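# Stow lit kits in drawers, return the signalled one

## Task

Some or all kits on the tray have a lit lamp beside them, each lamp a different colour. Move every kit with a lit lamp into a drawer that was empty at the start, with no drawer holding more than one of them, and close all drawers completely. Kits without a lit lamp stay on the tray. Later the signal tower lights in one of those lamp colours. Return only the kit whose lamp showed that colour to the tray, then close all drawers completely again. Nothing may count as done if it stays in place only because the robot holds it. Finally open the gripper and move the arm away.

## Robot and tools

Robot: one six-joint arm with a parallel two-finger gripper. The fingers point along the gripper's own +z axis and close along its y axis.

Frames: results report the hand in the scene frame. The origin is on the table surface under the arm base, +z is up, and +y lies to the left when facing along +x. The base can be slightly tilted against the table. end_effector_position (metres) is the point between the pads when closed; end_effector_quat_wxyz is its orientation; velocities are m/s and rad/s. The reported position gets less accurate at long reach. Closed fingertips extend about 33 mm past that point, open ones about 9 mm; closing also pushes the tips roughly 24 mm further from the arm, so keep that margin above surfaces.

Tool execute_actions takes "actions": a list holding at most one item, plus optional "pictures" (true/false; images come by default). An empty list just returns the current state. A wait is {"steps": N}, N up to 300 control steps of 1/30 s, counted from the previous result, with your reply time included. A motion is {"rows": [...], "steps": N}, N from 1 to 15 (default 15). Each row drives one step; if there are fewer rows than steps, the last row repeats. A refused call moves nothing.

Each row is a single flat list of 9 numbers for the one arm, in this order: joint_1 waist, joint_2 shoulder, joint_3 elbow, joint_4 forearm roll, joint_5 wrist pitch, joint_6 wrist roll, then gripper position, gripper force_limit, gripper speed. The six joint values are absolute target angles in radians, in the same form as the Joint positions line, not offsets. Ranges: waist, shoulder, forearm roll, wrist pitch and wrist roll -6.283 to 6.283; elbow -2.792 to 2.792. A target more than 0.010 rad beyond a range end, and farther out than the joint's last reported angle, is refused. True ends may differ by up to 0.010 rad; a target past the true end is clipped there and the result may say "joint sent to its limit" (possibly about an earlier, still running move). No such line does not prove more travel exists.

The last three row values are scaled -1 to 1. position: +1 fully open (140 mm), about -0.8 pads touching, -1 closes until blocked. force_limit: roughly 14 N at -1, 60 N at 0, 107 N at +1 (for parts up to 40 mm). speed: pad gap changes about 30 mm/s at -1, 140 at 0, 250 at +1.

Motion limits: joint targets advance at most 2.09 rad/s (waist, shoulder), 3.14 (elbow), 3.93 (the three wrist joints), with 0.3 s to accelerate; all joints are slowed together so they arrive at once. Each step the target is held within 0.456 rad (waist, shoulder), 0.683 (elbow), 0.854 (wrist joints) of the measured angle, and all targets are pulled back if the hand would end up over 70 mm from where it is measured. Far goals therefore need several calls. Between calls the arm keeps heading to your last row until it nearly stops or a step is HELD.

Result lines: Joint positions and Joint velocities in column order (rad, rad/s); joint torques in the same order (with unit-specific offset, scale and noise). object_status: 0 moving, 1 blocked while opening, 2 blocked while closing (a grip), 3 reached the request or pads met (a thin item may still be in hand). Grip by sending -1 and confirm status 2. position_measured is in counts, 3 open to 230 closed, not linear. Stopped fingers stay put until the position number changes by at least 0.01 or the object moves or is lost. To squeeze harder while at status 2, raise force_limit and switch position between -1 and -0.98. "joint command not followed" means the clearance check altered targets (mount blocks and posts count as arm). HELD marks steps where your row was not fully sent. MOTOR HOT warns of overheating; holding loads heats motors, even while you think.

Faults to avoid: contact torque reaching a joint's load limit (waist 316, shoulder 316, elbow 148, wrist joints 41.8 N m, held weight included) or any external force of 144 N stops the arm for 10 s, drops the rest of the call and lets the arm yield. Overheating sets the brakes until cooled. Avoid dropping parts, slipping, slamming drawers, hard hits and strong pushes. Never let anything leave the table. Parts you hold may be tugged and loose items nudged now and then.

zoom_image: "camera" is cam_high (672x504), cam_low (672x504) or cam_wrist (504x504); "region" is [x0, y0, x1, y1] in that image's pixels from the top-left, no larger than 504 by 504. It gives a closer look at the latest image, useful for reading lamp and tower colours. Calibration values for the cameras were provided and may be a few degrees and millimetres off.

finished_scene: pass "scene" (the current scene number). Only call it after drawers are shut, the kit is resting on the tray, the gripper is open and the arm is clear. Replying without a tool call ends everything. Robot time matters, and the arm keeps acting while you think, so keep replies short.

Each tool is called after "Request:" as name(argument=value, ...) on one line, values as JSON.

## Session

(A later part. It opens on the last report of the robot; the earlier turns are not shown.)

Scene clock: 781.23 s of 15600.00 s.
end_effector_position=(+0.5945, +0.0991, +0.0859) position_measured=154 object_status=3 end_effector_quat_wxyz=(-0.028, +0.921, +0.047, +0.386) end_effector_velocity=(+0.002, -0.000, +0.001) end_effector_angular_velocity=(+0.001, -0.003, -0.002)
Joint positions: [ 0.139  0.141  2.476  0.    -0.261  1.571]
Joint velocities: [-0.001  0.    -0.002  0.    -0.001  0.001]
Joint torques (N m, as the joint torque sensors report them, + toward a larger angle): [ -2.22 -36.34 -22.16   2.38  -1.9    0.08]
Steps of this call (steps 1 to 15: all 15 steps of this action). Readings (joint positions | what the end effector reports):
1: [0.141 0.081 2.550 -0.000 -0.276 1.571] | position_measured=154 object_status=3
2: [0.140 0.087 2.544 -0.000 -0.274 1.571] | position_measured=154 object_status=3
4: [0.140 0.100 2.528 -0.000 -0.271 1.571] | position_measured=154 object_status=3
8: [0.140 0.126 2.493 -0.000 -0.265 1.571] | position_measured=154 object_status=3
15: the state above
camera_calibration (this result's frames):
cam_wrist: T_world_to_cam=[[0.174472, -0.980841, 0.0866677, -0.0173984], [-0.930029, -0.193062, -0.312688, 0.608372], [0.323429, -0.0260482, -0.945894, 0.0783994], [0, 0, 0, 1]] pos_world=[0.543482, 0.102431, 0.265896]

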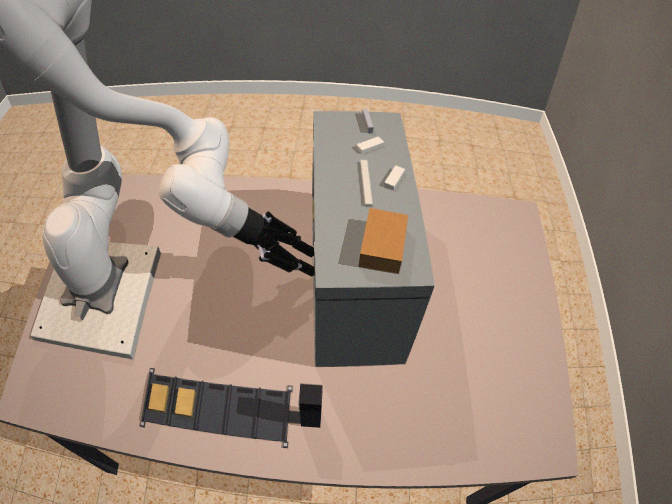

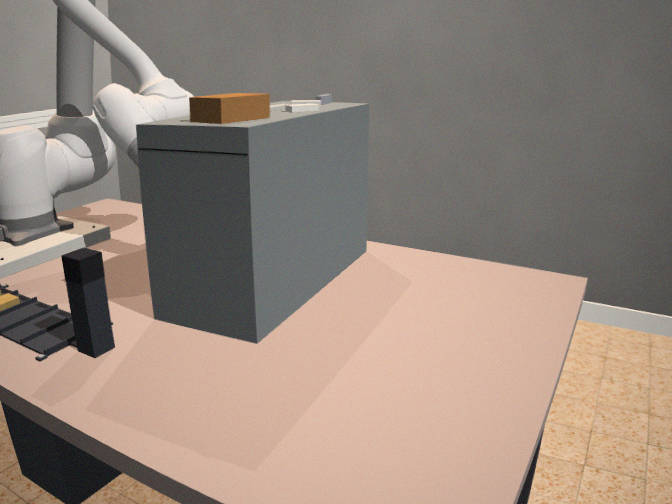

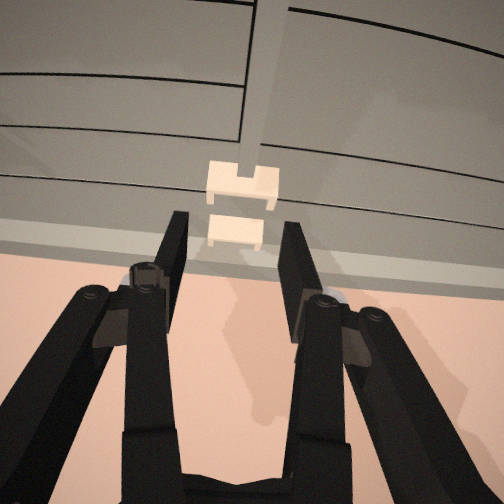

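Request:
execute_actions(actions=[{"rows":[[0.139,0.145,2.471,0,-0.26,1.571,-0.2,0,0]],"steps":10}], pictures=false)

Request:
execute_actions(actions=[{"rows":[[0.139,0.148,2.467,0,-0.259,1.571,-0.2,0,0]],"steps":10}], pictures=false)

Scene clock: 784.17 s of 15600.00 s.
end_effector_position=(+0.5974, +0.0994, +0.0859) position_measured=154 object_status=3 end_effector_quat_wxyz=(-0.028, +0.921, +0.047, +0.386) end_effector_velocity=(+0.001, +0.001, +0.001) end_effector_angular_velocity=(+0.000, -0.003, +0.001)
Joint positions: [ 0.139  0.145  2.471  0.    -0.26   1.571]
Joint velocities: [ 0.001 -0.    -0.001  0.    -0.002 -0.   ]
Joint torques (N m, as the joint torque sensors report them, + toward a larger angle): [ -1.21 -33.87 -32.41   1.89  -4.25  -0.16]
Steps of this call (steps 1 to 15: the robot went on to your last target; steps 16 to 78: nothing new was sent; steps 79 to 88: all 10 steps of this action). Readings (joint positions | what the end effector reports):
79: [0.139 0.141 2.476 0.000 -0.261 1.571] | position_measured=154 object_status=3
80: [0.139 0.143 2.474 0.000 -0.261 1.571] | position_measured=154 object_status=3
82: [0.139 0.145 2.472 0.000 -0.260 1.571] | position_measured=154 object_status=3
86: [0.139 0.145 2.471 0.000 -0.260 1.571] | position_measured=154 object_status=3
88: the state above

Scene clock: 784.50 s of 15600.00 s.
end_effector_position=(+0.5997, +0.0997, +0.0859) position_measured=154 object_status=3 end_effector_quat_wxyz=(-0.028, +0.921, +0.047, +0.386) end_effector_velocity=(+0.000, +0.000, +0.000) end_effector_angular_velocity=(+0.001, -0.000, -0.001)
Joint positions: [ 0.139  0.148  2.467  0.    -0.259  1.571]
Joint velocities: [ 0.    -0.001 -0.     0.     0.001  0.001]
Joint torques (N m, as the joint torque sensors report them, + toward a larger angle): [ -1.14 -31.56 -41.14   1.76  -6.86  -0.13]
Steps of this call (steps 1 to 10: all 10 steps of this action). Readings (joint positions | what the end effector reports):
1: [0.139 0.145 2.471 0.000 -0.260 1.571] | position_measured=154 object_status=3
2: [0.139 0.146 2.470 0.000 -0.260 1.571] | position_measured=154 object_status=3
4: [0.139 0.148 2.467 0.000 -0.259 1.571] | position_measured=154 object_status=3
8: [0.139 0.148 2.467 0.000 -0.259 1.571] | position_measured=154 object_status=3
10: the state above

Pressed shut. Back off and look at the tower.

Request:
execute_actions(actions=[{"rows":[[0.14,0.112,2.512,0,-0.268,1.571,-0.2,0,0],[0.14,0.112,2.512,0,-0.268,1.571,-0.2,0,0],[0.14,0.112,2.512,0,-0.268,1.571,-0.2,0,0],[0.14,0.112,2.512,0,-0.268,1.571,-0.2,0,0],[0.141,0,2.638,0,-0.284,1.571,-0.2,0,0]],"steps":15}], pictures=false)

Request:
execute_actions(actions=[{"rows":[[0.05,-0.4,2.6,0,0.2,1.571,-0.2,0,0]],"steps":15}], pictures=false)

Request:
execute_actions(actions=[{"steps":60}])

Scene clock: 788.73 s of 15600.00 s.
end_effector_position=(+0.4983, +0.0896, +0.0859) position_measured=154 object_status=3 end_effector_quat_wxyz=(-0.028, +0.920, +0.049, +0.387) end_effector_velocity=(-0.000, +0.001, +0.001) end_effector_angular_velocity=(+0.000, -0.002, +0.002)
Joint positions: [ 0.141  0.     2.638 -0.    -0.284  1.571]
Joint velocities: [ 0.002 -0.002  0.    -0.    -0.     0.   ]
Joint torques (N m, as the joint torque sensors report them, + toward a larger angle): [ -0.91 -24.25 -23.03   2.36  -1.73   0.19]
Steps of this call (steps 1 to 15: the robot went on to your last target; steps 16 to 112: nothing new was sent; steps 113 to 127: all 15 steps of this action). Readings (joint positions | what the end effector reports):
113: [0.139 0.148 2.467 -0.000 -0.259 1.571] | position_measured=154 object_status=3
114: [0.139 0.144 2.471 0.000 -0.260 1.571] | position_measured=154 object_status=3
116: [0.140 0.122 2.500 -0.000 -0.266 1.571] | position_measured=154 object_status=3
120: [0.140 0.073 2.556 -0.000 -0.274 1.571] | position_measured=154 object_status=3
127: the state above

Scene clock: 789.23 s of 15600.00 s.
end_effector_position=(+0.4350, +0.0418, +0.1841) position_measured=154 object_status=3 end_effector_quat_wxyz=(-0.011, +0.930, +0.007, +0.367) end_effector_velocity=(-0.068, -0.031, +0.066) end_effector_angular_velocity=(+0.001, +0.032, -0.065)
Joint positions: [ 0.052 -0.392  2.601 -0.     0.191  1.571]
Joint velocities: [-0.065 -0.296 -0.026  0.     0.353  0.001]
Joint torques (N m, as the joint torque sensors report them, + toward a larger angle): [ -4.62  27.5  -31.77   3.54  -1.79   0.19]
Steps of this call (steps 1 to 15: all 15 steps of this action). Readings (joint positions | what the end effector reports):
1: [0.141 0.000 2.638 -0.000 -0.284 1.571] | position_measured=154 object_status=3
2: [0.140 -0.004 2.637 -0.000 -0.279 1.571] | position_measured=154 object_status=3
4: [0.132 -0.033 2.634 -0.000 -0.242 1.571] | position_measured=154 object_status=3
8: [0.099 -0.178 2.620 -0.000 -0.067 1.571] | position_measured=154 object_status=3
15: the state above

Scene clock: 791.23 s of 15600.00 s.
end_effector_position=(+0.4332, +0.0410, +0.1858) position_measured=154 object_status=3 end_effector_quat_wxyz=(-0.011, +0.931, +0.007, +0.366) end_effector_velocity=(-0.000, -0.000, -0.001) end_effector_angular_velocity=(+0.001, +0.003, -0.001)
Joint positions: [ 0.05  -0.4    2.6    0.     0.2    1.571]
Joint velocities: [-0.001  0.001 -0.     0.     0.002  0.001]
Joint torques (N m, as the joint torque sensors report them, + toward a larger angle): [ -1.57   3.21 -35.64   3.84  -1.6    0.12]
Steps of this call (steps 1 to 15: the robot went on to your last target; steps 16 to 60: nothing new was sent). Readings (joint positions | what the end effector reports):
1: [0.050 -0.399 2.600 -0.000 0.198 1.571] | position_measured=154 object_status=3
2: [0.050 -0.399 2.600 -0.000 0.199 1.571] | position_measured=154 object_status=3
4: [0.050 -0.400 2.600 -0.000 0.200 1.571] | position_measured=154 object_status=3
8: [0.050 -0.400 2.600 -0.000 0.200 1.571] | position_measured=154 object_status=3
60: the state above
The arm was judged still, so your last target was given up. Only a new action makes it travel on or press farther. Fingers that are still opening or closing keep moving.
camera_calibration (this result's frames):
cam_wrist: T_world_to_cam=[[0.0911048, -0.992392, 0.0828123, -0.0176391], [-0.95662, -0.110322, -0.269641, 0.478467], [0.276726, -0.0546543, -0.959393, 0.24741], [0, 0, 0, 1]] pos_world=[0.390853, 0.0488023, 0.367839]

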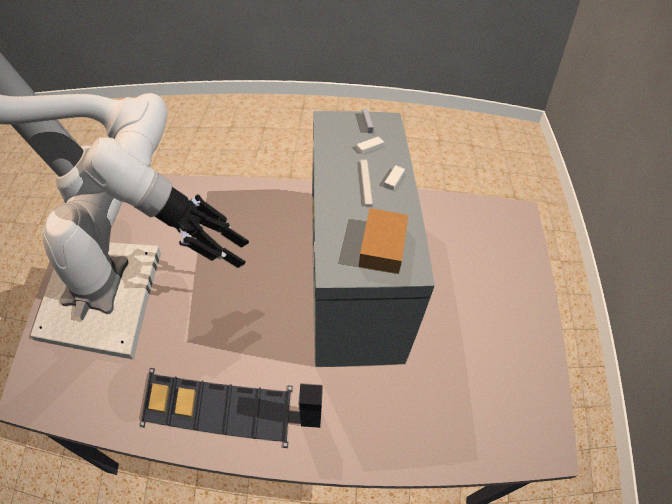

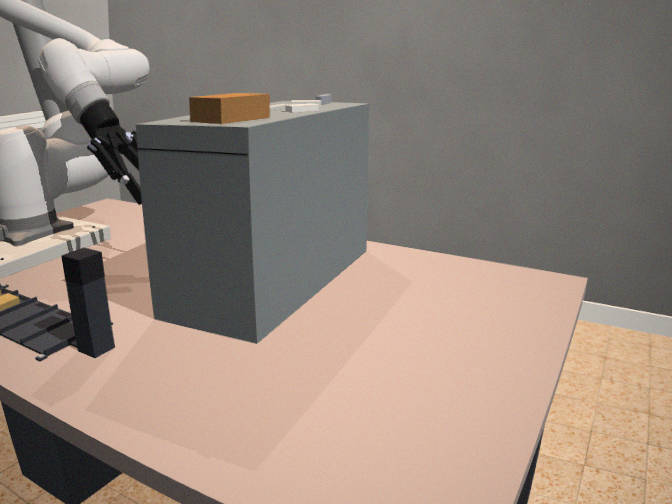

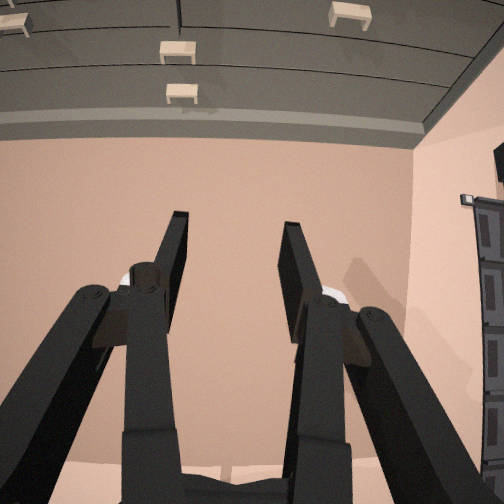

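Request:
execute_actions(actions=[{"steps":300}])

Scene clock: 801.23 s of 15600.00 s.
end_effector_position=(+0.4332, +0.0410, +0.1858) position_measured=154 object_status=3 end_effector_quat_wxyz=(-0.011, +0.931, +0.007, +0.366) end_effector_velocity=(+0.000, +0.001, -0.000) end_effector_angular_velocity=(-0.000, +0.000, +0.002)
Joint positions: [ 0.05  -0.4    2.6    0.     0.2    1.571]
Joint velocities: [ 0.002  0.001  0.     0.    -0.001 -0.   ]
Joint torques (N m, as the joint torque sensors report them, + toward a larger angle): [ -1.6    3.48 -34.98   3.77  -1.77   0.07]
Steps of this call (steps 1 to 190: nothing new was sent; then 3.67 s passed at rest). Readings (joint positions | what the end effector reports):
1: [0.050 -0.400 2.600 0.000 0.200 1.571] | position_measured=154 object_status=3
2: [0.050 -0.400 2.600 0.000 0.200 1.571] | position_measured=154 object_status=3
4: [0.050 -0.400 2.600 0.000 0.200 1.571] | position_measured=154 object_status=3
8: [0.050 -0.400 2.600 0.000 0.200 1.571] | position_measured=154 object_status=3
190: the state above
camera_calibration (this result's frames):
cam_wrist: T_world_to_cam=[[0.0911049, -0.992392, 0.0828124, -0.0176392], [-0.95662, -0.110322, -0.269642, 0.478467], [0.276726, -0.0546543, -0.959393, 0.24741], [0, 0, 0, 1]] pos_world=[0.390853, 0.0488024, 0.367839]

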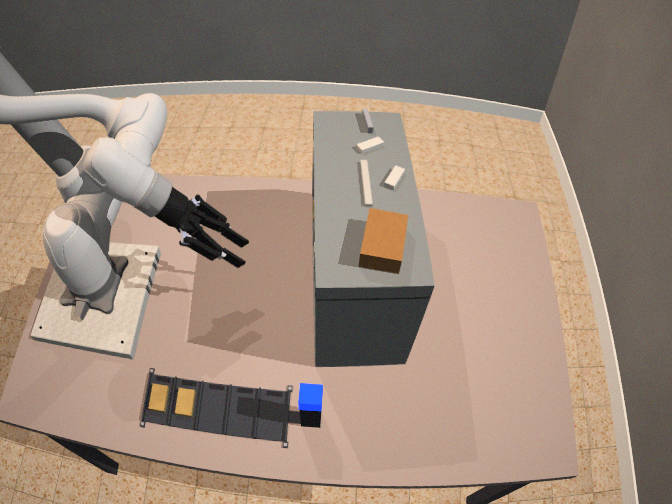

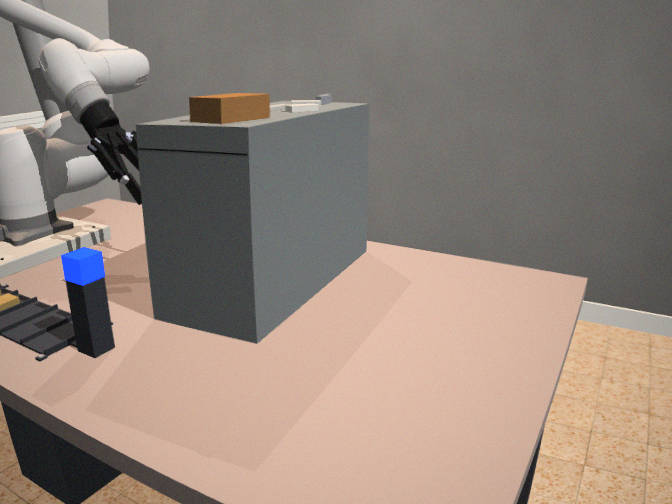

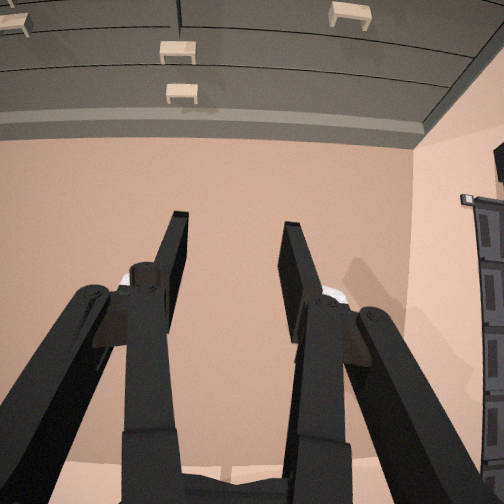

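Request:
execute_actions(actions=[{"rows":[[-0.114,-0.4,2.606,0,0.16,1.571,-0.2,-1,0],[-0.114,-0.4,2.606,0,0.16,1.571,-0.2,-1,0],[-0.114,-0.4,2.606,0,0.16,1.571,-0.2,-1,0],[-0.114,-0.4,2.606,0,0.16,1.571,-0.2,-1,0],[-0.114,-0.4,2.606,0,0.16,1.571,-0.2,-1,0],[-0.114,-0.4,2.606,0,0.16,1.571,-0.2,-1,0],[-0.094,-0.2475,2.54,0,0.0635,1.571,-0.2,-1,0]],"steps":15}], pictures=false)

Request:
execute_actions(actions=[{"rows":[[-0.0735,-0.1475,2.469,0,0.0345,1.571,-0.2,-1,0],[-0.0735,-0.1475,2.469,0,0.0345,1.571,-0.2,-1,0],[-0.0735,-0.1475,2.469,0,0.0345,1.571,-0.2,-1,0],[-0.0735,-0.1475,2.469,0,0.0345,1.571,-0.2,-1,0],[-0.0735,-0.1475,2.469,0,0.0345,1.571,-0.2,-1,0],[-0.0735,-0.1475,2.469,0,0.0345,1.571,-0.2,-1,0],[-0.0735,-0.1475,2.469,0,0.0345,1.571,-0.2,-1,0],[-0.066,-0.106,2.436,0,0.026,1.571,-0.2,-1,0]],"steps":15}])

Scene clock: 807.43 s of 15600.00 s.
end_effector_position=(+0.4997, -0.0312, +0.1858) position_measured=154 object_status=3 end_effector_quat_wxyz=(+0.017, +0.921, -0.061, +0.385) end_effector_velocity=(+0.101, +0.038, -0.034) end_effector_angular_velocity=(+0.003, +0.036, +0.101)
Joint positions: [-0.097 -0.254  2.543  0.     0.067  1.571]
Joint velocities: [ 0.099  0.28  -0.114  0.    -0.128 -0.001]
Joint torques (N m, as the joint torque sensors report them, + toward a larger angle): [  3.22 -34.28 -28.14   2.97  -1.66   0.1 ]
Steps of this call (steps 1 to 90: nothing new was sent; then 2.70 s passed at rest; steps 91 to 105: all 15 steps of this action). Readings (joint positions | what the end effector reports):
91: [0.050 -0.400 2.600 -0.000 0.200 1.571] | position_measured=154 object_status=3
92: [0.046 -0.400 2.600 0.000 0.200 1.571] | position_measured=154 object_status=3
94: [0.017 -0.400 2.601 0.000 0.192 1.571] | position_measured=154 object_status=3
98: [-0.092 -0.398 2.604 0.000 0.162 1.571] | position_measured=154 object_status=3
105: the state above

Scene clock: 807.93 s of 15600.00 s.
end_effector_position=(+0.5744, -0.0230, +0.1857) position_measured=154 object_status=3 end_effector_quat_wxyz=(+0.011, +0.921, -0.047, +0.386) end_effector_velocity=(+0.001, +0.000, +0.001) end_effector_angular_velocity=(-0.000, -0.001, +0.001)
Joint positions: [-0.066 -0.106  2.436  0.     0.026  1.571]
Joint velocities: [ 0.     0.001 -0.001  0.    -0.001 -0.   ]
Joint torques (N m, as the joint torque sensors report them, + toward a larger angle): [ -0.62 -22.51 -32.52   3.25  -1.74   0.12]
Steps of this call (steps 1 to 15: all 15 steps of this action). Readings (joint positions | what the end effector reports):
1: [-0.095 -0.248 2.540 0.000 0.064 1.571] | position_measured=154 object_status=3
2: [-0.093 -0.243 2.537 0.000 0.062 1.571] | position_measured=154 object_status=3
4: [-0.087 -0.212 2.515 0.000 0.053 1.571] | position_measured=154 object_status=3
8: [-0.074 -0.148 2.469 0.000 0.035 1.571] | position_measured=154 object_status=3
15: the state above
camera_calibration (this result's frames):
cam_wrist: T_world_to_cam=[[-0.028595, -0.995983, 0.0848596, -0.0256676], [-0.950759, 0.000889966, -0.30993, 0.613176], [0.30861, -0.0895435, -0.946965, 0.183303], [0, 0, 0, 1]] pos_world=[0.525679, -0.00969657, 0.365802]

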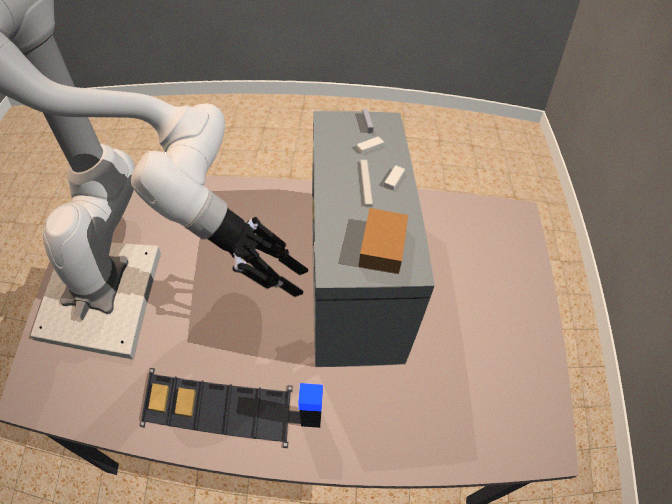

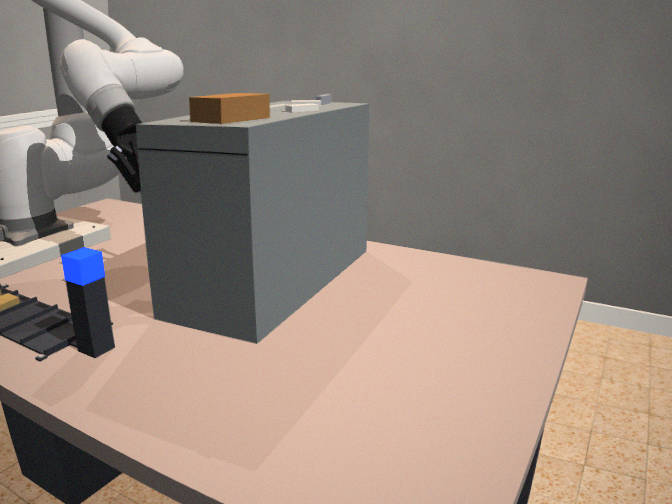

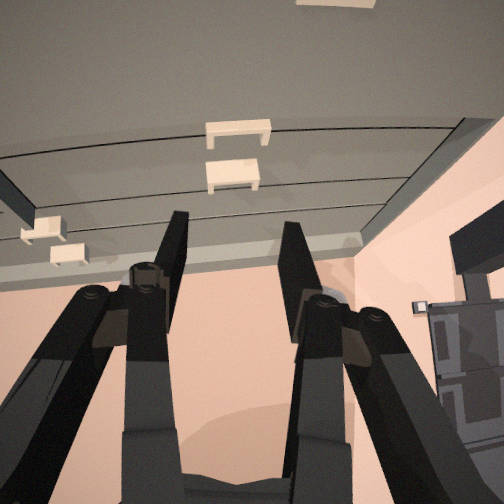

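Request:
execute_actions(actions=[{"rows":[[-0.062,-0.08,2.413,0,0.023,1.571,-0.2,-1,0],[-0.062,-0.08,2.413,0,0.023,1.571,-0.2,-1,0],[-0.062,-0.08,2.413,0,0.023,1.571,-0.2,-1,0],[-0.062,-0.08,2.413,0,0.023,1.571,-0.2,-1,0],[-0.059,-0.061,2.3963,0,0.0207,1.571,-0.2,-1,0],[-0.059,-0.061,2.3963,0,0.0207,1.571,-0.2,-1,0],[-0.059,-0.061,2.3963,0,0.0207,1.571,-0.2,-1,0],[-0.059,-0.061,2.3963,0,0.0207,1.571,-0.2,-1,0],[-0.059,-0.061,2.3963,0,0.0207,1.571,-1,-1,0]],"steps":15}], pictures=false)

Request:
execute_actions(actions=[{"rows":[[-0.059,-0.061,2.3963,0,0.0207,1.571,-1,-1,0]],"steps":12}], pictures=false)

Request:
execute_actions(actions=[{"rows":[[-0.059,-0.061,2.3963,0,0.0207,1.571,-0.97,0,0]],"steps":10}])

Scene clock: 813.27 s of 15600.00 s.
end_effector_position=(+0.6003, -0.0212, +0.1861) position_measured=188 object_status=0 end_effector_quat_wxyz=(+0.010, +0.922, -0.044, +0.386) end_effector_velocity=(-0.000, -0.001, -0.000) end_effector_angular_velocity=(+0.000, +0.001, -0.001)
Joint positions: [-0.059 -0.061  2.396 -0.     0.021  1.571]
Joint velocities: [-0.001  0.001 -0.     0.     0.001 -0.   ]
Joint torques (N m, as the joint torque sensors report them, + toward a larger angle): [  6.56 -25.64 -31.94   3.25  -1.67  -0.04]
Steps of this call (steps 1 to 15: the robot went on to your last target; steps 16 to 90: nothing new was sent; then 1.83 s passed at rest; steps 91 to 105: all 15 steps of this action). Readings (joint positions | what the end effector reports):
91: [-0.066 -0.106 2.436 -0.000 0.026 1.571] | position_measured=154 object_status=3
92: [-0.065 -0.102 2.433 -0.000 0.026 1.571] | position_measured=154 object_status=3
94: [-0.063 -0.085 2.417 -0.000 0.023 1.571] | position_measured=154 object_status=3
98: [-0.059 -0.063 2.398 -0.000 0.021 1.571] | position_measured=154 object_status=3
105: the state above

Scene clock: 813.67 s of 15600.00 s.
end_effector_position=(+0.6003, -0.0213, +0.1861) position_measured=188 object_status=2 end_effector_quat_wxyz=(+0.010, +0.922, -0.044, +0.386) end_effector_velocity=(-0.000, -0.000, -0.000) end_effector_angular_velocity=(-0.000, +0.001, -0.000)
Joint positions: [-0.059 -0.061  2.396 -0.     0.021  1.571]
Joint velocities: [-0.    -0.     0.     0.     0.001 -0.   ]
Joint torques (N m, as the joint torque sensors report them, + toward a larger angle): [  5.39 -24.72 -30.85   3.31  -1.57   0.18]
Steps of this call (steps 1 to 12: all 12 steps of this action). Readings (joint positions | what the end effector reports):
1: [-0.059 -0.061 2.396 -0.000 0.021 1.571] | position_measured=188 object_status=0
2: [-0.059 -0.061 2.396 -0.000 0.021 1.571] | position_measured=188 object_status=0
4: [-0.059 -0.061 2.396 -0.000 0.021 1.571] | position_measured=188 object_status=0
8: [-0.059 -0.061 2.396 -0.000 0.021 1.571] | position_measured=188 object_status=2
12: the state above

Scene clock: 814.00 s of 15600.00 s.
end_effector_position=(+0.6004, -0.0213, +0.1861) position_measured=194 object_status=2 end_effector_quat_wxyz=(+0.010, +0.922, -0.044, +0.386) end_effector_velocity=(-0.000, -0.001, +0.000) end_effector_angular_velocity=(-0.000, -0.000, -0.001)
Joint positions: [-0.059 -0.061  2.396 -0.     0.021  1.571]
Joint velocities: [-0.001 -0.     0.     0.    -0.    -0.001]
Joint torques (N m, as the joint torque sensors report them, + toward a larger angle): [  4.45 -23.06 -30.41   3.28  -1.07   0.02]
Steps of this call (steps 1 to 10: all 10 steps of this action). Readings (joint positions | what the end effector reports):
1: [-0.059 -0.061 2.396 -0.000 0.021 1.571] | position_measured=188 object_status=0
2: [-0.059 -0.061 2.396 -0.000 0.021 1.571] | position_measured=194 object_status=0
4: [-0.059 -0.061 2.396 -0.000 0.021 1.571] | position_measured=194 object_status=0
8: [-0.059 -0.061 2.396 -0.000 0.021 1.571] | position_measured=194 object_status=2
10: the state above
camera_calibration (this result's frames):
cam_wrist: T_world_to_cam=[[-0.0215938, -0.996151, 0.0849565, -0.0274687], [-0.950686, -0.00583868, -0.310101, 0.637838], [0.309404, -0.0874632, -0.9469, 0.175428], [0, 0, 0, 1]] pos_world=[0.551512, -0.00829534, 0.366241]

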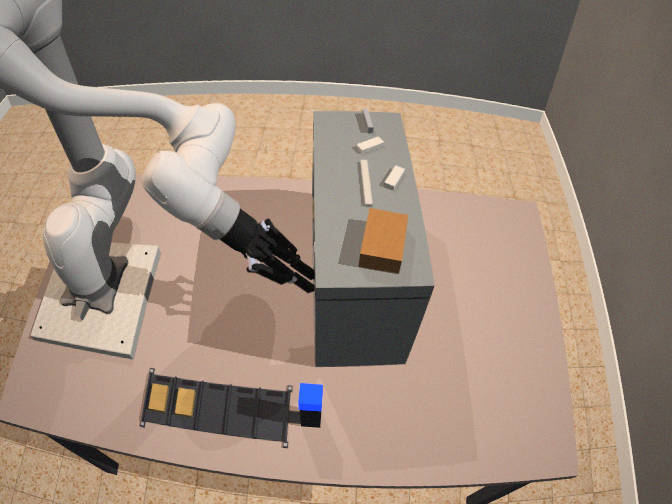

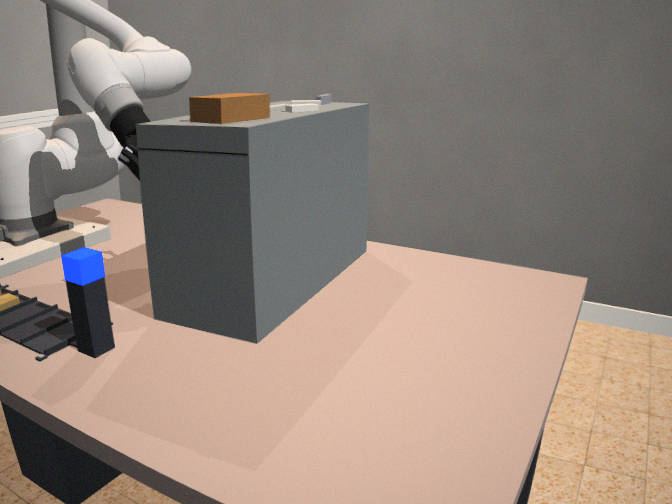

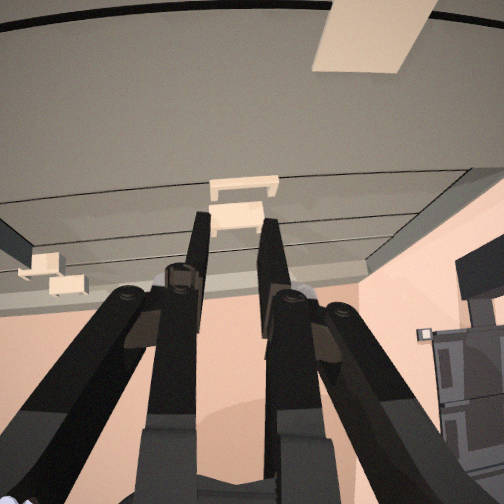

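Pull.

Request:
execute_actions(actions=[{"rows":[[-0.062,-0.08,2.413,0,0.023,1.571,-0.97,0,0],[-0.062,-0.08,2.413,0,0.023,1.571,-0.97,0,0],[-0.062,-0.08,2.413,0,0.023,1.571,-0.97,0,0],[-0.066,-0.106,2.436,0,0.026,1.571,-0.97,0,0],[-0.066,-0.106,2.436,0,0.026,1.571,-0.97,0,0],[-0.066,-0.106,2.436,0,0.026,1.571,-0.97,0,0],[-0.07,-0.127,2.4525,0,0.03,1.571,-0.97,0,0],[-0.07,-0.127,2.4525,0,0.03,1.571,-0.97,0,0],[-0.0735,-0.1475,2.469,0,0.0345,1.571,-0.97,0,0],[-0.0735,-0.1475,2.469,0,0.0345,1.571,-0.97,0,0],[-0.08,-0.18,2.493,0,0.043,1.571,-0.97,0,0],[-0.08,-0.18,2.493,0,0.043,1.571,-0.97,0,0],[-0.087,-0.214,2.517,0,0.053,1.571,-0.97,0,0]],"steps":15}], pictures=false)

Request:
execute_actions(actions=[{"rows":[[-0.094,-0.2475,2.54,0,0.0635,1.571,-0.97,0,0],[-0.094,-0.2475,2.54,0,0.0635,1.571,-0.97,0,0],[-0.1,-0.285,2.563,0,0.078,1.571,-0.97,0,0],[-0.1,-0.285,2.563,0,0.078,1.571,-0.97,0,0],[-0.107,-0.323,2.585,0,0.094,1.571,-0.97,0,0],[-0.107,-0.323,2.585,0,0.094,1.571,-0.97,0,0],[-0.114,-0.362,2.606,0,0.112,1.571,-0.97,0,0],[-0.114,-0.362,2.606,0,0.112,1.571,-0.97,0,0],[-0.114,-0.362,2.606,0,0.112,1.571,-0.97,0,0],[-0.114,-0.362,2.606,0,0.112,1.571,-0.97,0,0],[-0.114,-0.362,2.606,0,0.112,1.571,-0.97,0,0],[-0.114,-0.362,2.606,0,0.112,1.571,-0.2,0,0]],"steps":15}])

Scene clock: 822.07 s of 15600.00 s.
end_effector_position=(+0.5294, -0.0274, +0.1858) position_measured=194 object_status=2 end_effector_quat_wxyz=(+0.014, +0.921, -0.055, +0.385) end_effector_velocity=(-0.217, -0.021, -0.002) end_effector_angular_velocity=(+0.000, -0.001, -0.085)
Joint positions: [-0.082 -0.192  2.502  0.     0.047  1.571]
Joint velocities: [-0.085 -0.432  0.31   0.     0.119 -0.001]
Joint torques (N m, as the joint torque sensors report them, + toward a larger angle): [  4.27  -5.51 -27.35   3.84   1.08   0.23]
Steps of this call (steps 1 to 15: the robot went on to your last target; steps 16 to 90: nothing new was sent; then 4.57 s passed at rest; steps 91 to 105: all 15 steps of this action). Readings (joint positions | what the end effector reports):
91: [-0.059 -0.061 2.396 0.000 0.021 1.571] | position_measured=194 object_status=2
92: [-0.059 -0.064 2.399 0.000 0.021 1.571] | position_measured=194 object_status=2
94: [-0.061 -0.078 2.411 0.000 0.023 1.571] | position_measured=194 object_status=2
98: [-0.067 -0.109 2.438 0.000 0.027 1.571] | position_measured=194 object_status=2
105: the state above

Scene clock: 822.57 s of 15600.00 s.
end_effector_position=(+0.4512, -0.0329, +0.1833) position_measured=177 object_status=0 end_effector_quat_wxyz=(+0.020, +0.921, -0.070, +0.384) end_effector_velocity=(+0.000, -0.000, +0.000) end_effector_angular_velocity=(+0.000, -0.001, -0.001)
Joint positions: [-0.114 -0.362  2.607  0.     0.113  1.571]
Joint velocities: [-0.001 -0.     0.    -0.    -0.001  0.   ]
Joint torques (N m, as the joint torque sensors report them, + toward a larger angle): [ -1.64   1.68 -33.71   3.61  -1.74   0.19]
Steps of this call (steps 1 to 15: all 15 steps of this action). Readings (joint positions | what the end effector reports):
1: [-0.085 -0.205 2.510 0.000 0.050 1.571] | position_measured=194 object_status=2
2: [-0.087 -0.216 2.518 0.000 0.054 1.571] | position_measured=194 object_status=2
4: [-0.093 -0.245 2.537 0.000 0.063 1.571] | position_measured=194 object_status=2
8: [-0.105 -0.314 2.579 0.000 0.090 1.571] | position_measured=194 object_status=2
15: the state above
camera_calibration (this result's frames):
cam_wrist: T_world_to_cam=[[-0.076105, -0.993519, 0.084426, -0.0173191], [-0.950444, 0.046686, -0.307371, 0.496157], [0.301437, -0.103635, -0.947837, 0.221114], [0, 0, 0, 1]] pos_world=[0.403599, -0.0174554, 0.363546]

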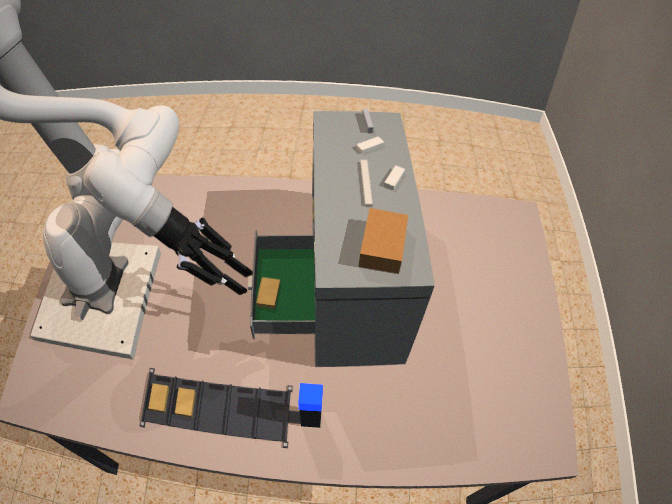

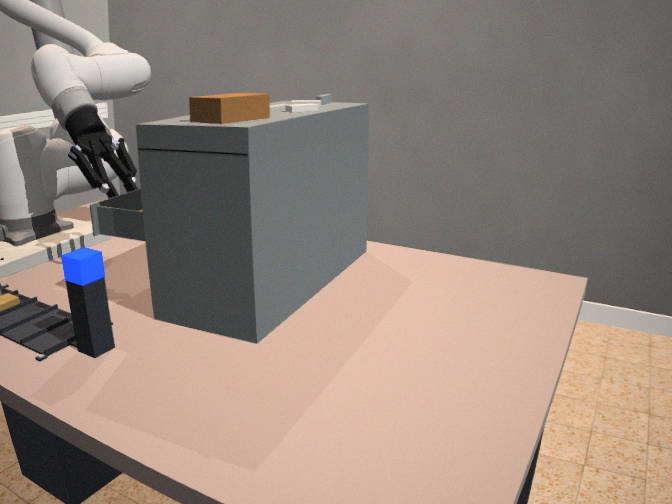

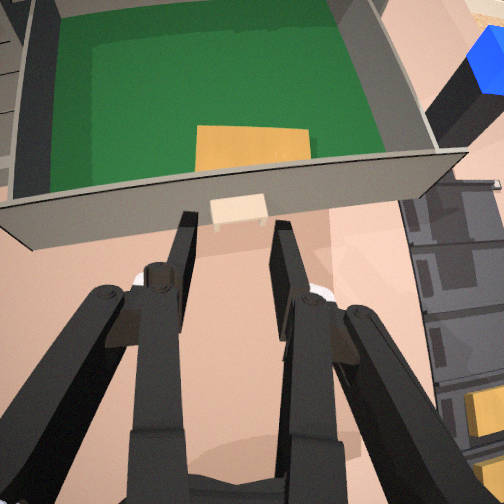

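Request:
execute_actions(actions=[{"rows":[[-0.1145,-0.6,2.5,0,0.5,1.571,-0.2,0,0]],"steps":15}], pictures=false)

Request:
execute_actions(actions=[{"rows":[[-0.12,-0.4,2.1,0,1.1,2.0,-0.24,0,0]],"steps":15}], pictures=false)

Request:
execute_actions(actions=[{"rows":[[-0.13,-0.08,1.95,0,1.27,3.05,-0.24,0,0]],"steps":15}], pictures=false)

Request:
execute_actions(actions=[{"steps":15}])

Scene clock: 827.17 s of 15600.00 s.
end_effector_position=(+0.4024, -0.0275, +0.2731) position_measured=154 object_status=3 end_effector_quat_wxyz=(+0.019, +0.928, -0.070, +0.364) end_effector_velocity=(-0.001, -0.000, +0.000) end_effector_angular_velocity=(+0.001, +0.002, -0.002)
Joint positions: [-0.114 -0.6    2.5   -0.     0.5    1.571]
Joint velocities: [-0.002 -0.002 -0.     0.001  0.004 -0.   ]
Joint torques (N m, as the joint torque sensors report them, + toward a larger angle): [ -0.56  15.37 -41.03   4.35  -1.73   0.07]
Steps of this call (steps 1 to 15: the robot went on to your last target; steps 16 to 123: nothing new was sent; steps 124 to 138: all 15 steps of this action). Readings (joint positions | what the end effector reports):
124: [-0.114 -0.362 2.606 -0.000 0.112 1.571] | position_measured=154 object_status=3
125: [-0.114 -0.366 2.604 -0.000 0.118 1.571] | position_measured=154 object_status=3
127: [-0.114 -0.395 2.591 -0.000 0.167 1.571] | position_measured=154 object_status=3
131: [-0.114 -0.523 2.534 -0.000 0.374 1.571] | position_measured=154 object_status=3
138: the state above

Scene clock: 827.67 s of 15600.00 s.
end_effector_position=(+0.4220, -0.0344, +0.3733) position_measured=159 object_status=3 end_effector_quat_wxyz=(-0.032, +0.944, -0.282, +0.170) end_effector_velocity=(-0.007, +0.001, -0.003) end_effector_angular_velocity=(+0.009, +0.025, -0.014)
Joint positions: [-0.12  -0.4    2.101 -0.     1.099  1.999]
Joint velocities: [-0.001  0.001 -0.     0.     0.025  0.015]
Joint torques (N m, as the joint torque sensors report them, + toward a larger angle): [  0.    -8.37 -36.86   3.84  -0.79  -0.23]
Steps of this call (steps 1 to 15: all 15 steps of this action). Readings (joint positions | what the end effector reports):
1: [-0.114 -0.600 2.500 -0.000 0.500 1.571] | position_measured=154 object_status=0
2: [-0.114 -0.597 2.496 -0.000 0.508 1.576] | position_measured=156 object_status=0
4: [-0.115 -0.578 2.459 -0.000 0.563 1.616] | position_measured=159 object_status=0
8: [-0.118 -0.488 2.278 -0.000 0.831 1.808] | position_measured=159 object_status=0
15: the state above

Scene clock: 828.17 s of 15600.00 s.
end_effector_position=(+0.4790, -0.0466, +0.3131) position_measured=159 object_status=3 end_effector_quat_wxyz=(-0.014, +0.709, -0.705, +0.006) end_effector_velocity=(+0.061, -0.014, -0.080) end_effector_angular_velocity=(+0.098, +0.382, -1.347)
Joint positions: [-0.129 -0.099  1.959 -0.     1.26   2.977]
Joint velocities: [-0.011  0.348 -0.163 -0.     0.186  1.342]
Joint torques (N m, as the joint torque sensors report them, + toward a larger angle): [  2.76 -47.07 -39.86   4.44   0.24   0.06]
Steps of this call (steps 1 to 15: all 15 steps of this action). Readings (joint positions | what the end effector reports):
1: [-0.120 -0.400 2.101 -0.000 1.100 2.000] | position_measured=159 object_status=3
2: [-0.120 -0.398 2.099 -0.000 1.101 2.007] | position_measured=159 object_status=3
4: [-0.121 -0.377 2.089 -0.000 1.113 2.063] | position_measured=159 object_status=3
8: [-0.124 -0.272 2.040 -0.000 1.168 2.348] | position_measured=159 object_status=3
15: the state above

Scene clock: 828.67 s of 15600.00 s.
end_effector_position=(+0.4823, -0.0473, +0.3087) position_measured=159 object_status=3 end_effector_quat_wxyz=(-0.008, +0.683, -0.731, -0.002) end_effector_velocity=(-0.000, +0.000, +0.000) end_effector_angular_velocity=(+0.000, +0.000, +0.001)
Joint positions: [-0.13 -0.08  1.95 -0.    1.27  3.05]
Joint velocities: [ 0.001 -0.     0.     0.     0.001 -0.   ]
Joint torques (N m, as the joint torque sensors report them, + toward a larger angle): [ -0.75 -31.4  -39.18   4.49   0.06   0.04]
Steps of this call (steps 1 to 15: the robot went on to your last target). Readings (joint positions | what the end effector reports):
1: [-0.130 -0.089 1.954 -0.000 1.265 3.015] | position_measured=159 object_status=3
2: [-0.130 -0.083 1.951 -0.000 1.268 3.039] | position_measured=159 object_status=3
4: [-0.130 -0.080 1.950 -0.000 1.270 3.049] | position_measured=159 object_status=3
8: [-0.130 -0.080 1.950 -0.000 1.270 3.050] | position_measured=159 object_status=3
15: the state above
camera_calibration (this result's frames):
cam_wrist: T_world_to_cam=[[-0.99862, -0.0509131, 0.0129121, 0.471813], [-0.038899, 0.882053, 0.469541, -0.0749835], [-0.035295, 0.468391, -0.882816, 0.498504], [0, 0, 0, 1]] pos_world=[0.48584, -0.143334, 0.469203]

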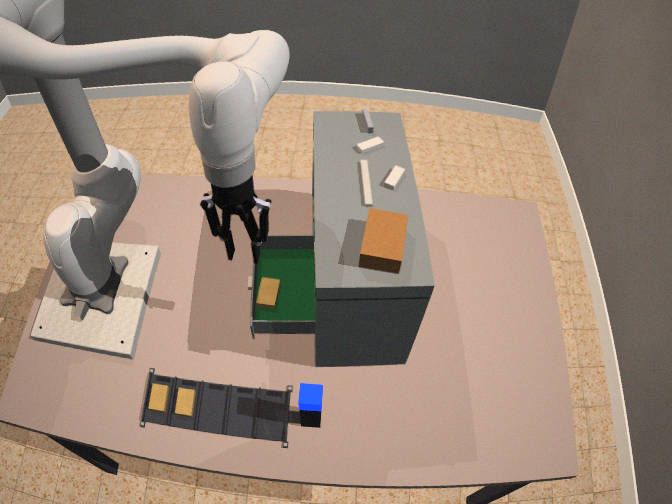

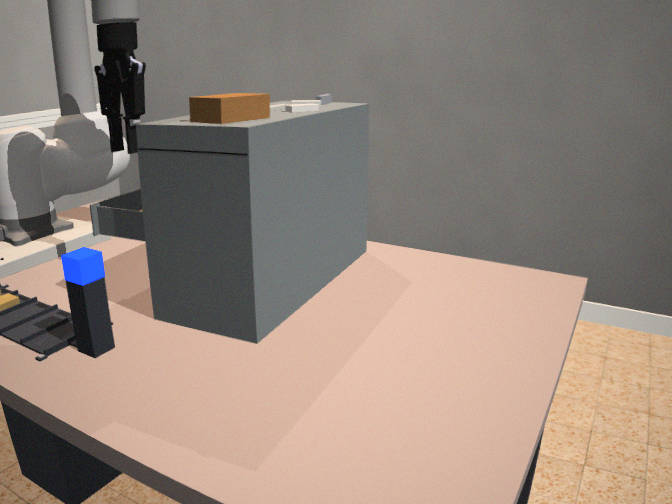

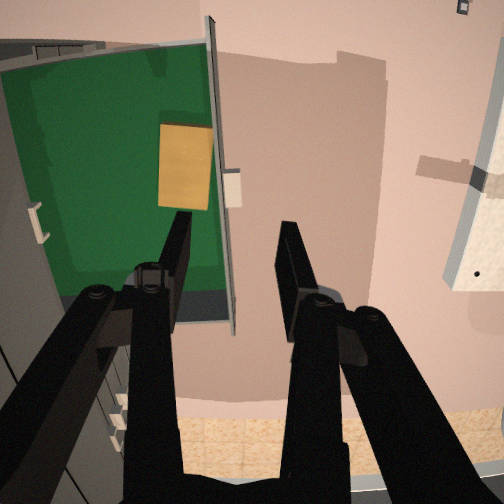

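Request:
execute_actions(actions=[{"rows":[[-0.157,-0.03,1.90,0,1.27,4.735,0.3,0,0]],"steps":15}], pictures=false)

Request:
execute_actions(actions=[{"rows":[[-0.157,-0.03,1.90,0,1.27,4.735,0.3,0,0],[-0.157,-0.03,1.90,0,1.27,4.735,0.3,0,0],[-0.157,-0.03,1.90,0,1.27,4.735,0.3,0,0],[-0.157,-0.03,1.90,0,1.27,4.735,0.3,0,0],[-0.157,0.017,1.942,0,1.183,4.735,0.3,0,0]],"steps":15}])

Scene clock: 845.13 s of 15600.00 s.
end_effector_position=(+0.5082, -0.0640, +0.3102) position_measured=91 object_status=0 end_effector_quat_wxyz=(+0.006, -0.146, +0.989, +0.007) end_effector_velocity=(+0.026, -0.018, +0.001) end_effector_angular_velocity=(+0.031, +0.050, -3.409)
Joint positions: [-0.154 -0.035  1.905  0.     1.27   4.236]
Joint velocities: [-0.025  0.046 -0.046 -0.     0.     3.385]
Joint torques (N m, as the joint torque sensors report them, + toward a larger angle): [ -0.11 -37.91 -39.38   4.4    0.22   0.32]
Steps of this call (steps 1 to 15: the robot went on to your last target; steps 16 to 90: nothing new was sent; then 12.97 s passed at rest; steps 91 to 105: all 15 steps of this action). Readings (joint positions | what the end effector reports):
91: [-0.130 -0.080 1.950 0.000 1.270 3.050] | position_measured=159 object_status=0
92: [-0.130 -0.080 1.950 0.000 1.270 3.057] | position_measured=157 object_status=0
94: [-0.132 -0.076 1.946 -0.000 1.270 3.113] | position_measured=141 object_status=0
98: [-0.141 -0.060 1.930 0.000 1.270 3.398] | position_measured=111 object_status=0
105: the state above

Scene clock: 845.63 s of 15600.00 s.
end_effector_position=(+0.5232, -0.0676, +0.2638) position_measured=91 object_status=3 end_effector_quat_wxyz=(+0.003, +0.105, +0.994, +0.008) end_effector_velocity=(+0.001, +0.001, -0.000) end_effector_angular_velocity=(-0.000, -0.002, -0.001)
Joint positions: [-0.157  0.017  1.942  0.     1.183  4.735]
Joint velocities: [ 0.001 -0.     0.     0.    -0.002  0.002]
Joint torques (N m, as the joint torque sensors report them, + toward a larger angle): [ -0.95 -42.18 -38.29   4.24   0.3    0.14]
Steps of this call (steps 1 to 15: all 15 steps of this action). Readings (joint positions | what the end effector reports):
1: [-0.155 -0.034 1.904 0.000 1.270 4.345] | position_measured=91 object_status=3
2: [-0.155 -0.033 1.903 0.000 1.270 4.443] | position_measured=91 object_status=3
4: [-0.156 -0.031 1.901 0.000 1.270 4.596] | position_measured=91 object_status=3
8: [-0.157 -0.008 1.921 0.000 1.229 4.732] | position_measured=91 object_status=3
15: the state above
camera_calibration (this result's frames):
cam_wrist: T_world_to_cam=[[0.0902544, 0.995162, 0.0388214, 0.00634825], [0.881457, -0.0979645, 0.461992, -0.580258], [0.46356, -0.00747738, -0.886034, 0.177505], [0, 0, 0, 1]] pos_world=[0.428615, -0.0618349, 0.425104]

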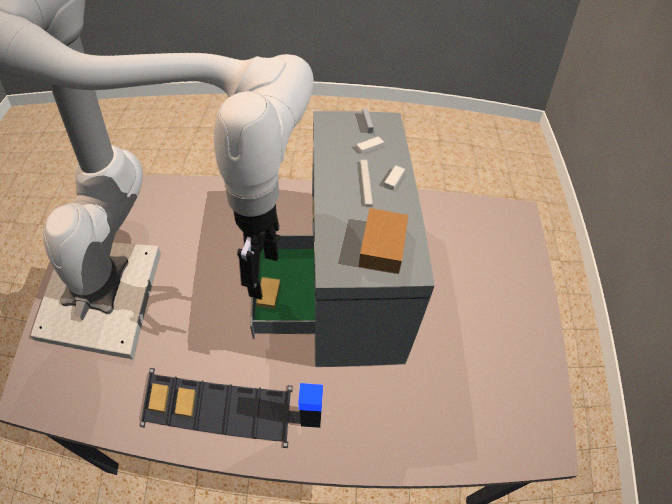

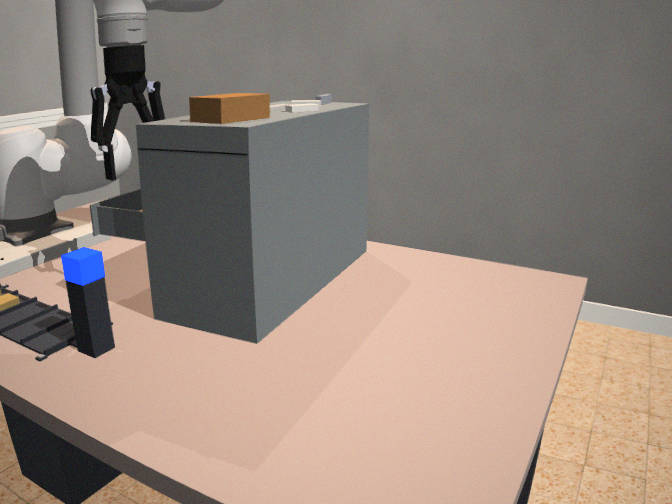

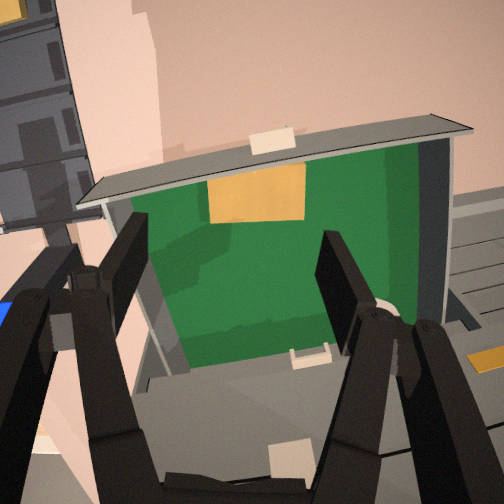

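Request:
execute_actions(actions=[{"rows":[[-0.137,0.03,1.964,0,1.148,4.755,0.2,0,0],[-0.137,0.03,1.964,0,1.148,4.755,0.2,0,0],[-0.137,0.03,1.964,0,1.148,4.755,0.2,0,0],[-0.137,0.045,1.986,0,1.11,4.755,0.2,0,0],[-0.137,0.045,1.986,0,1.11,4.755,0.2,0,0],[-0.137,0.045,1.986,0,1.11,4.755,0.2,0,0],[-0.137,0.0586,2.008,0,1.075,4.755,0.2,0,0]],"steps":15}])

Scene clock: 851.63 s of 15600.00 s.
end_effector_position=(+0.5251, -0.0564, +0.2087) position_measured=104 object_status=3 end_effector_quat_wxyz=(+0.003, +0.105, +0.994, +0.008) end_effector_velocity=(-0.001, -0.000, -0.002) end_effector_angular_velocity=(+0.000, +0.003, -0.001)
Joint positions: [-0.137  0.059  2.008 -0.     1.075  4.755]
Joint velocities: [-0.001  0.002  0.001 -0.    -0.    -0.   ]
Joint torques (N m, as the joint torque sensors report them, + toward a larger angle): [ -0.88 -42.81 -35.73   4.1    0.14   0.08]
Steps of this call (steps 1 to 15: the robot went on to your last target; steps 16 to 90: nothing new was sent; then 2.50 s passed at rest; steps 91 to 105: all 15 steps of this action). Readings (joint positions | what the end effector reports):
91: [-0.157 0.017 1.942 -0.000 1.183 4.735] | position_measured=91 object_status=0
92: [-0.153 0.019 1.945 -0.000 1.177 4.739] | position_measured=94 object_status=0
94: [-0.140 0.029 1.962 -0.000 1.153 4.752] | position_measured=104 object_status=0
98: [-0.137 0.047 1.990 -0.000 1.103 4.755] | position_measured=104 object_status=0
105: the state above
camera_calibration (this result's frames):
cam_wrist: T_world_to_cam=[[0.0900711, 0.995193, 0.0384469, -0.00267533], [0.881278, -0.0976251, 0.462405, -0.555297], [0.463935, -0.00776687, -0.885835, 0.127664], [0, 0, 0, 1]] pos_world=[0.430385, -0.0505569, 0.369964]

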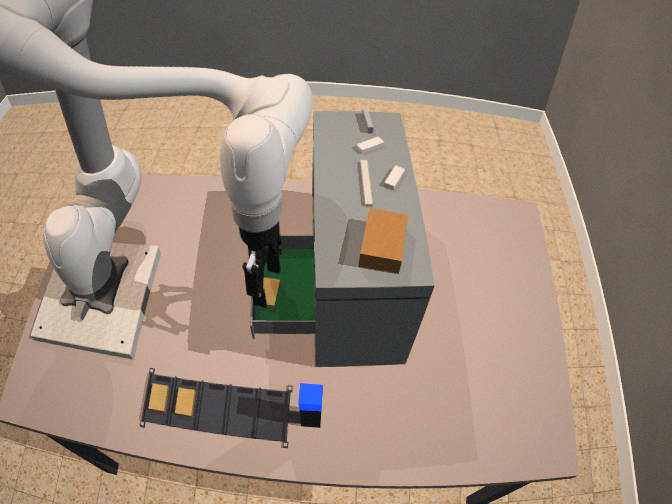

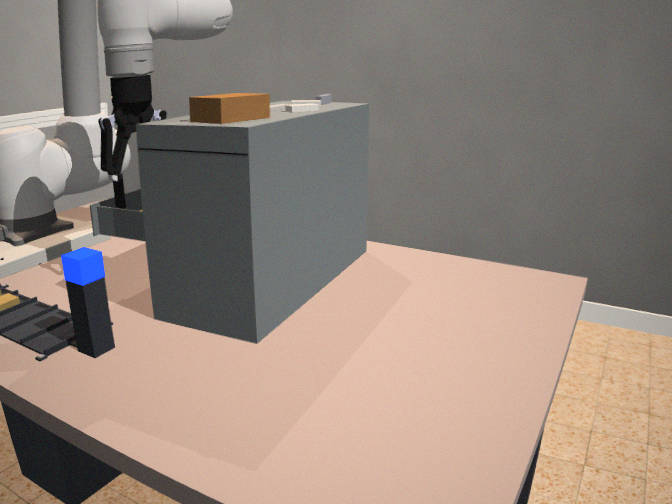

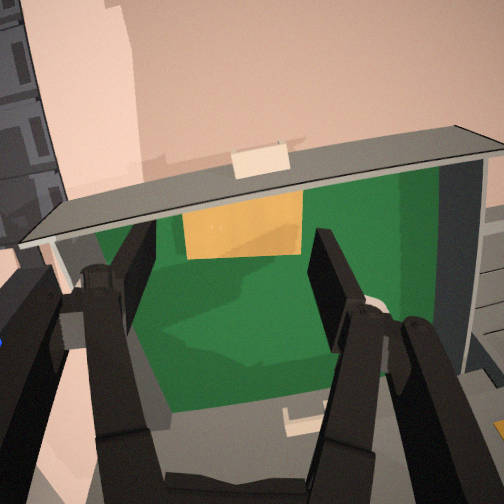

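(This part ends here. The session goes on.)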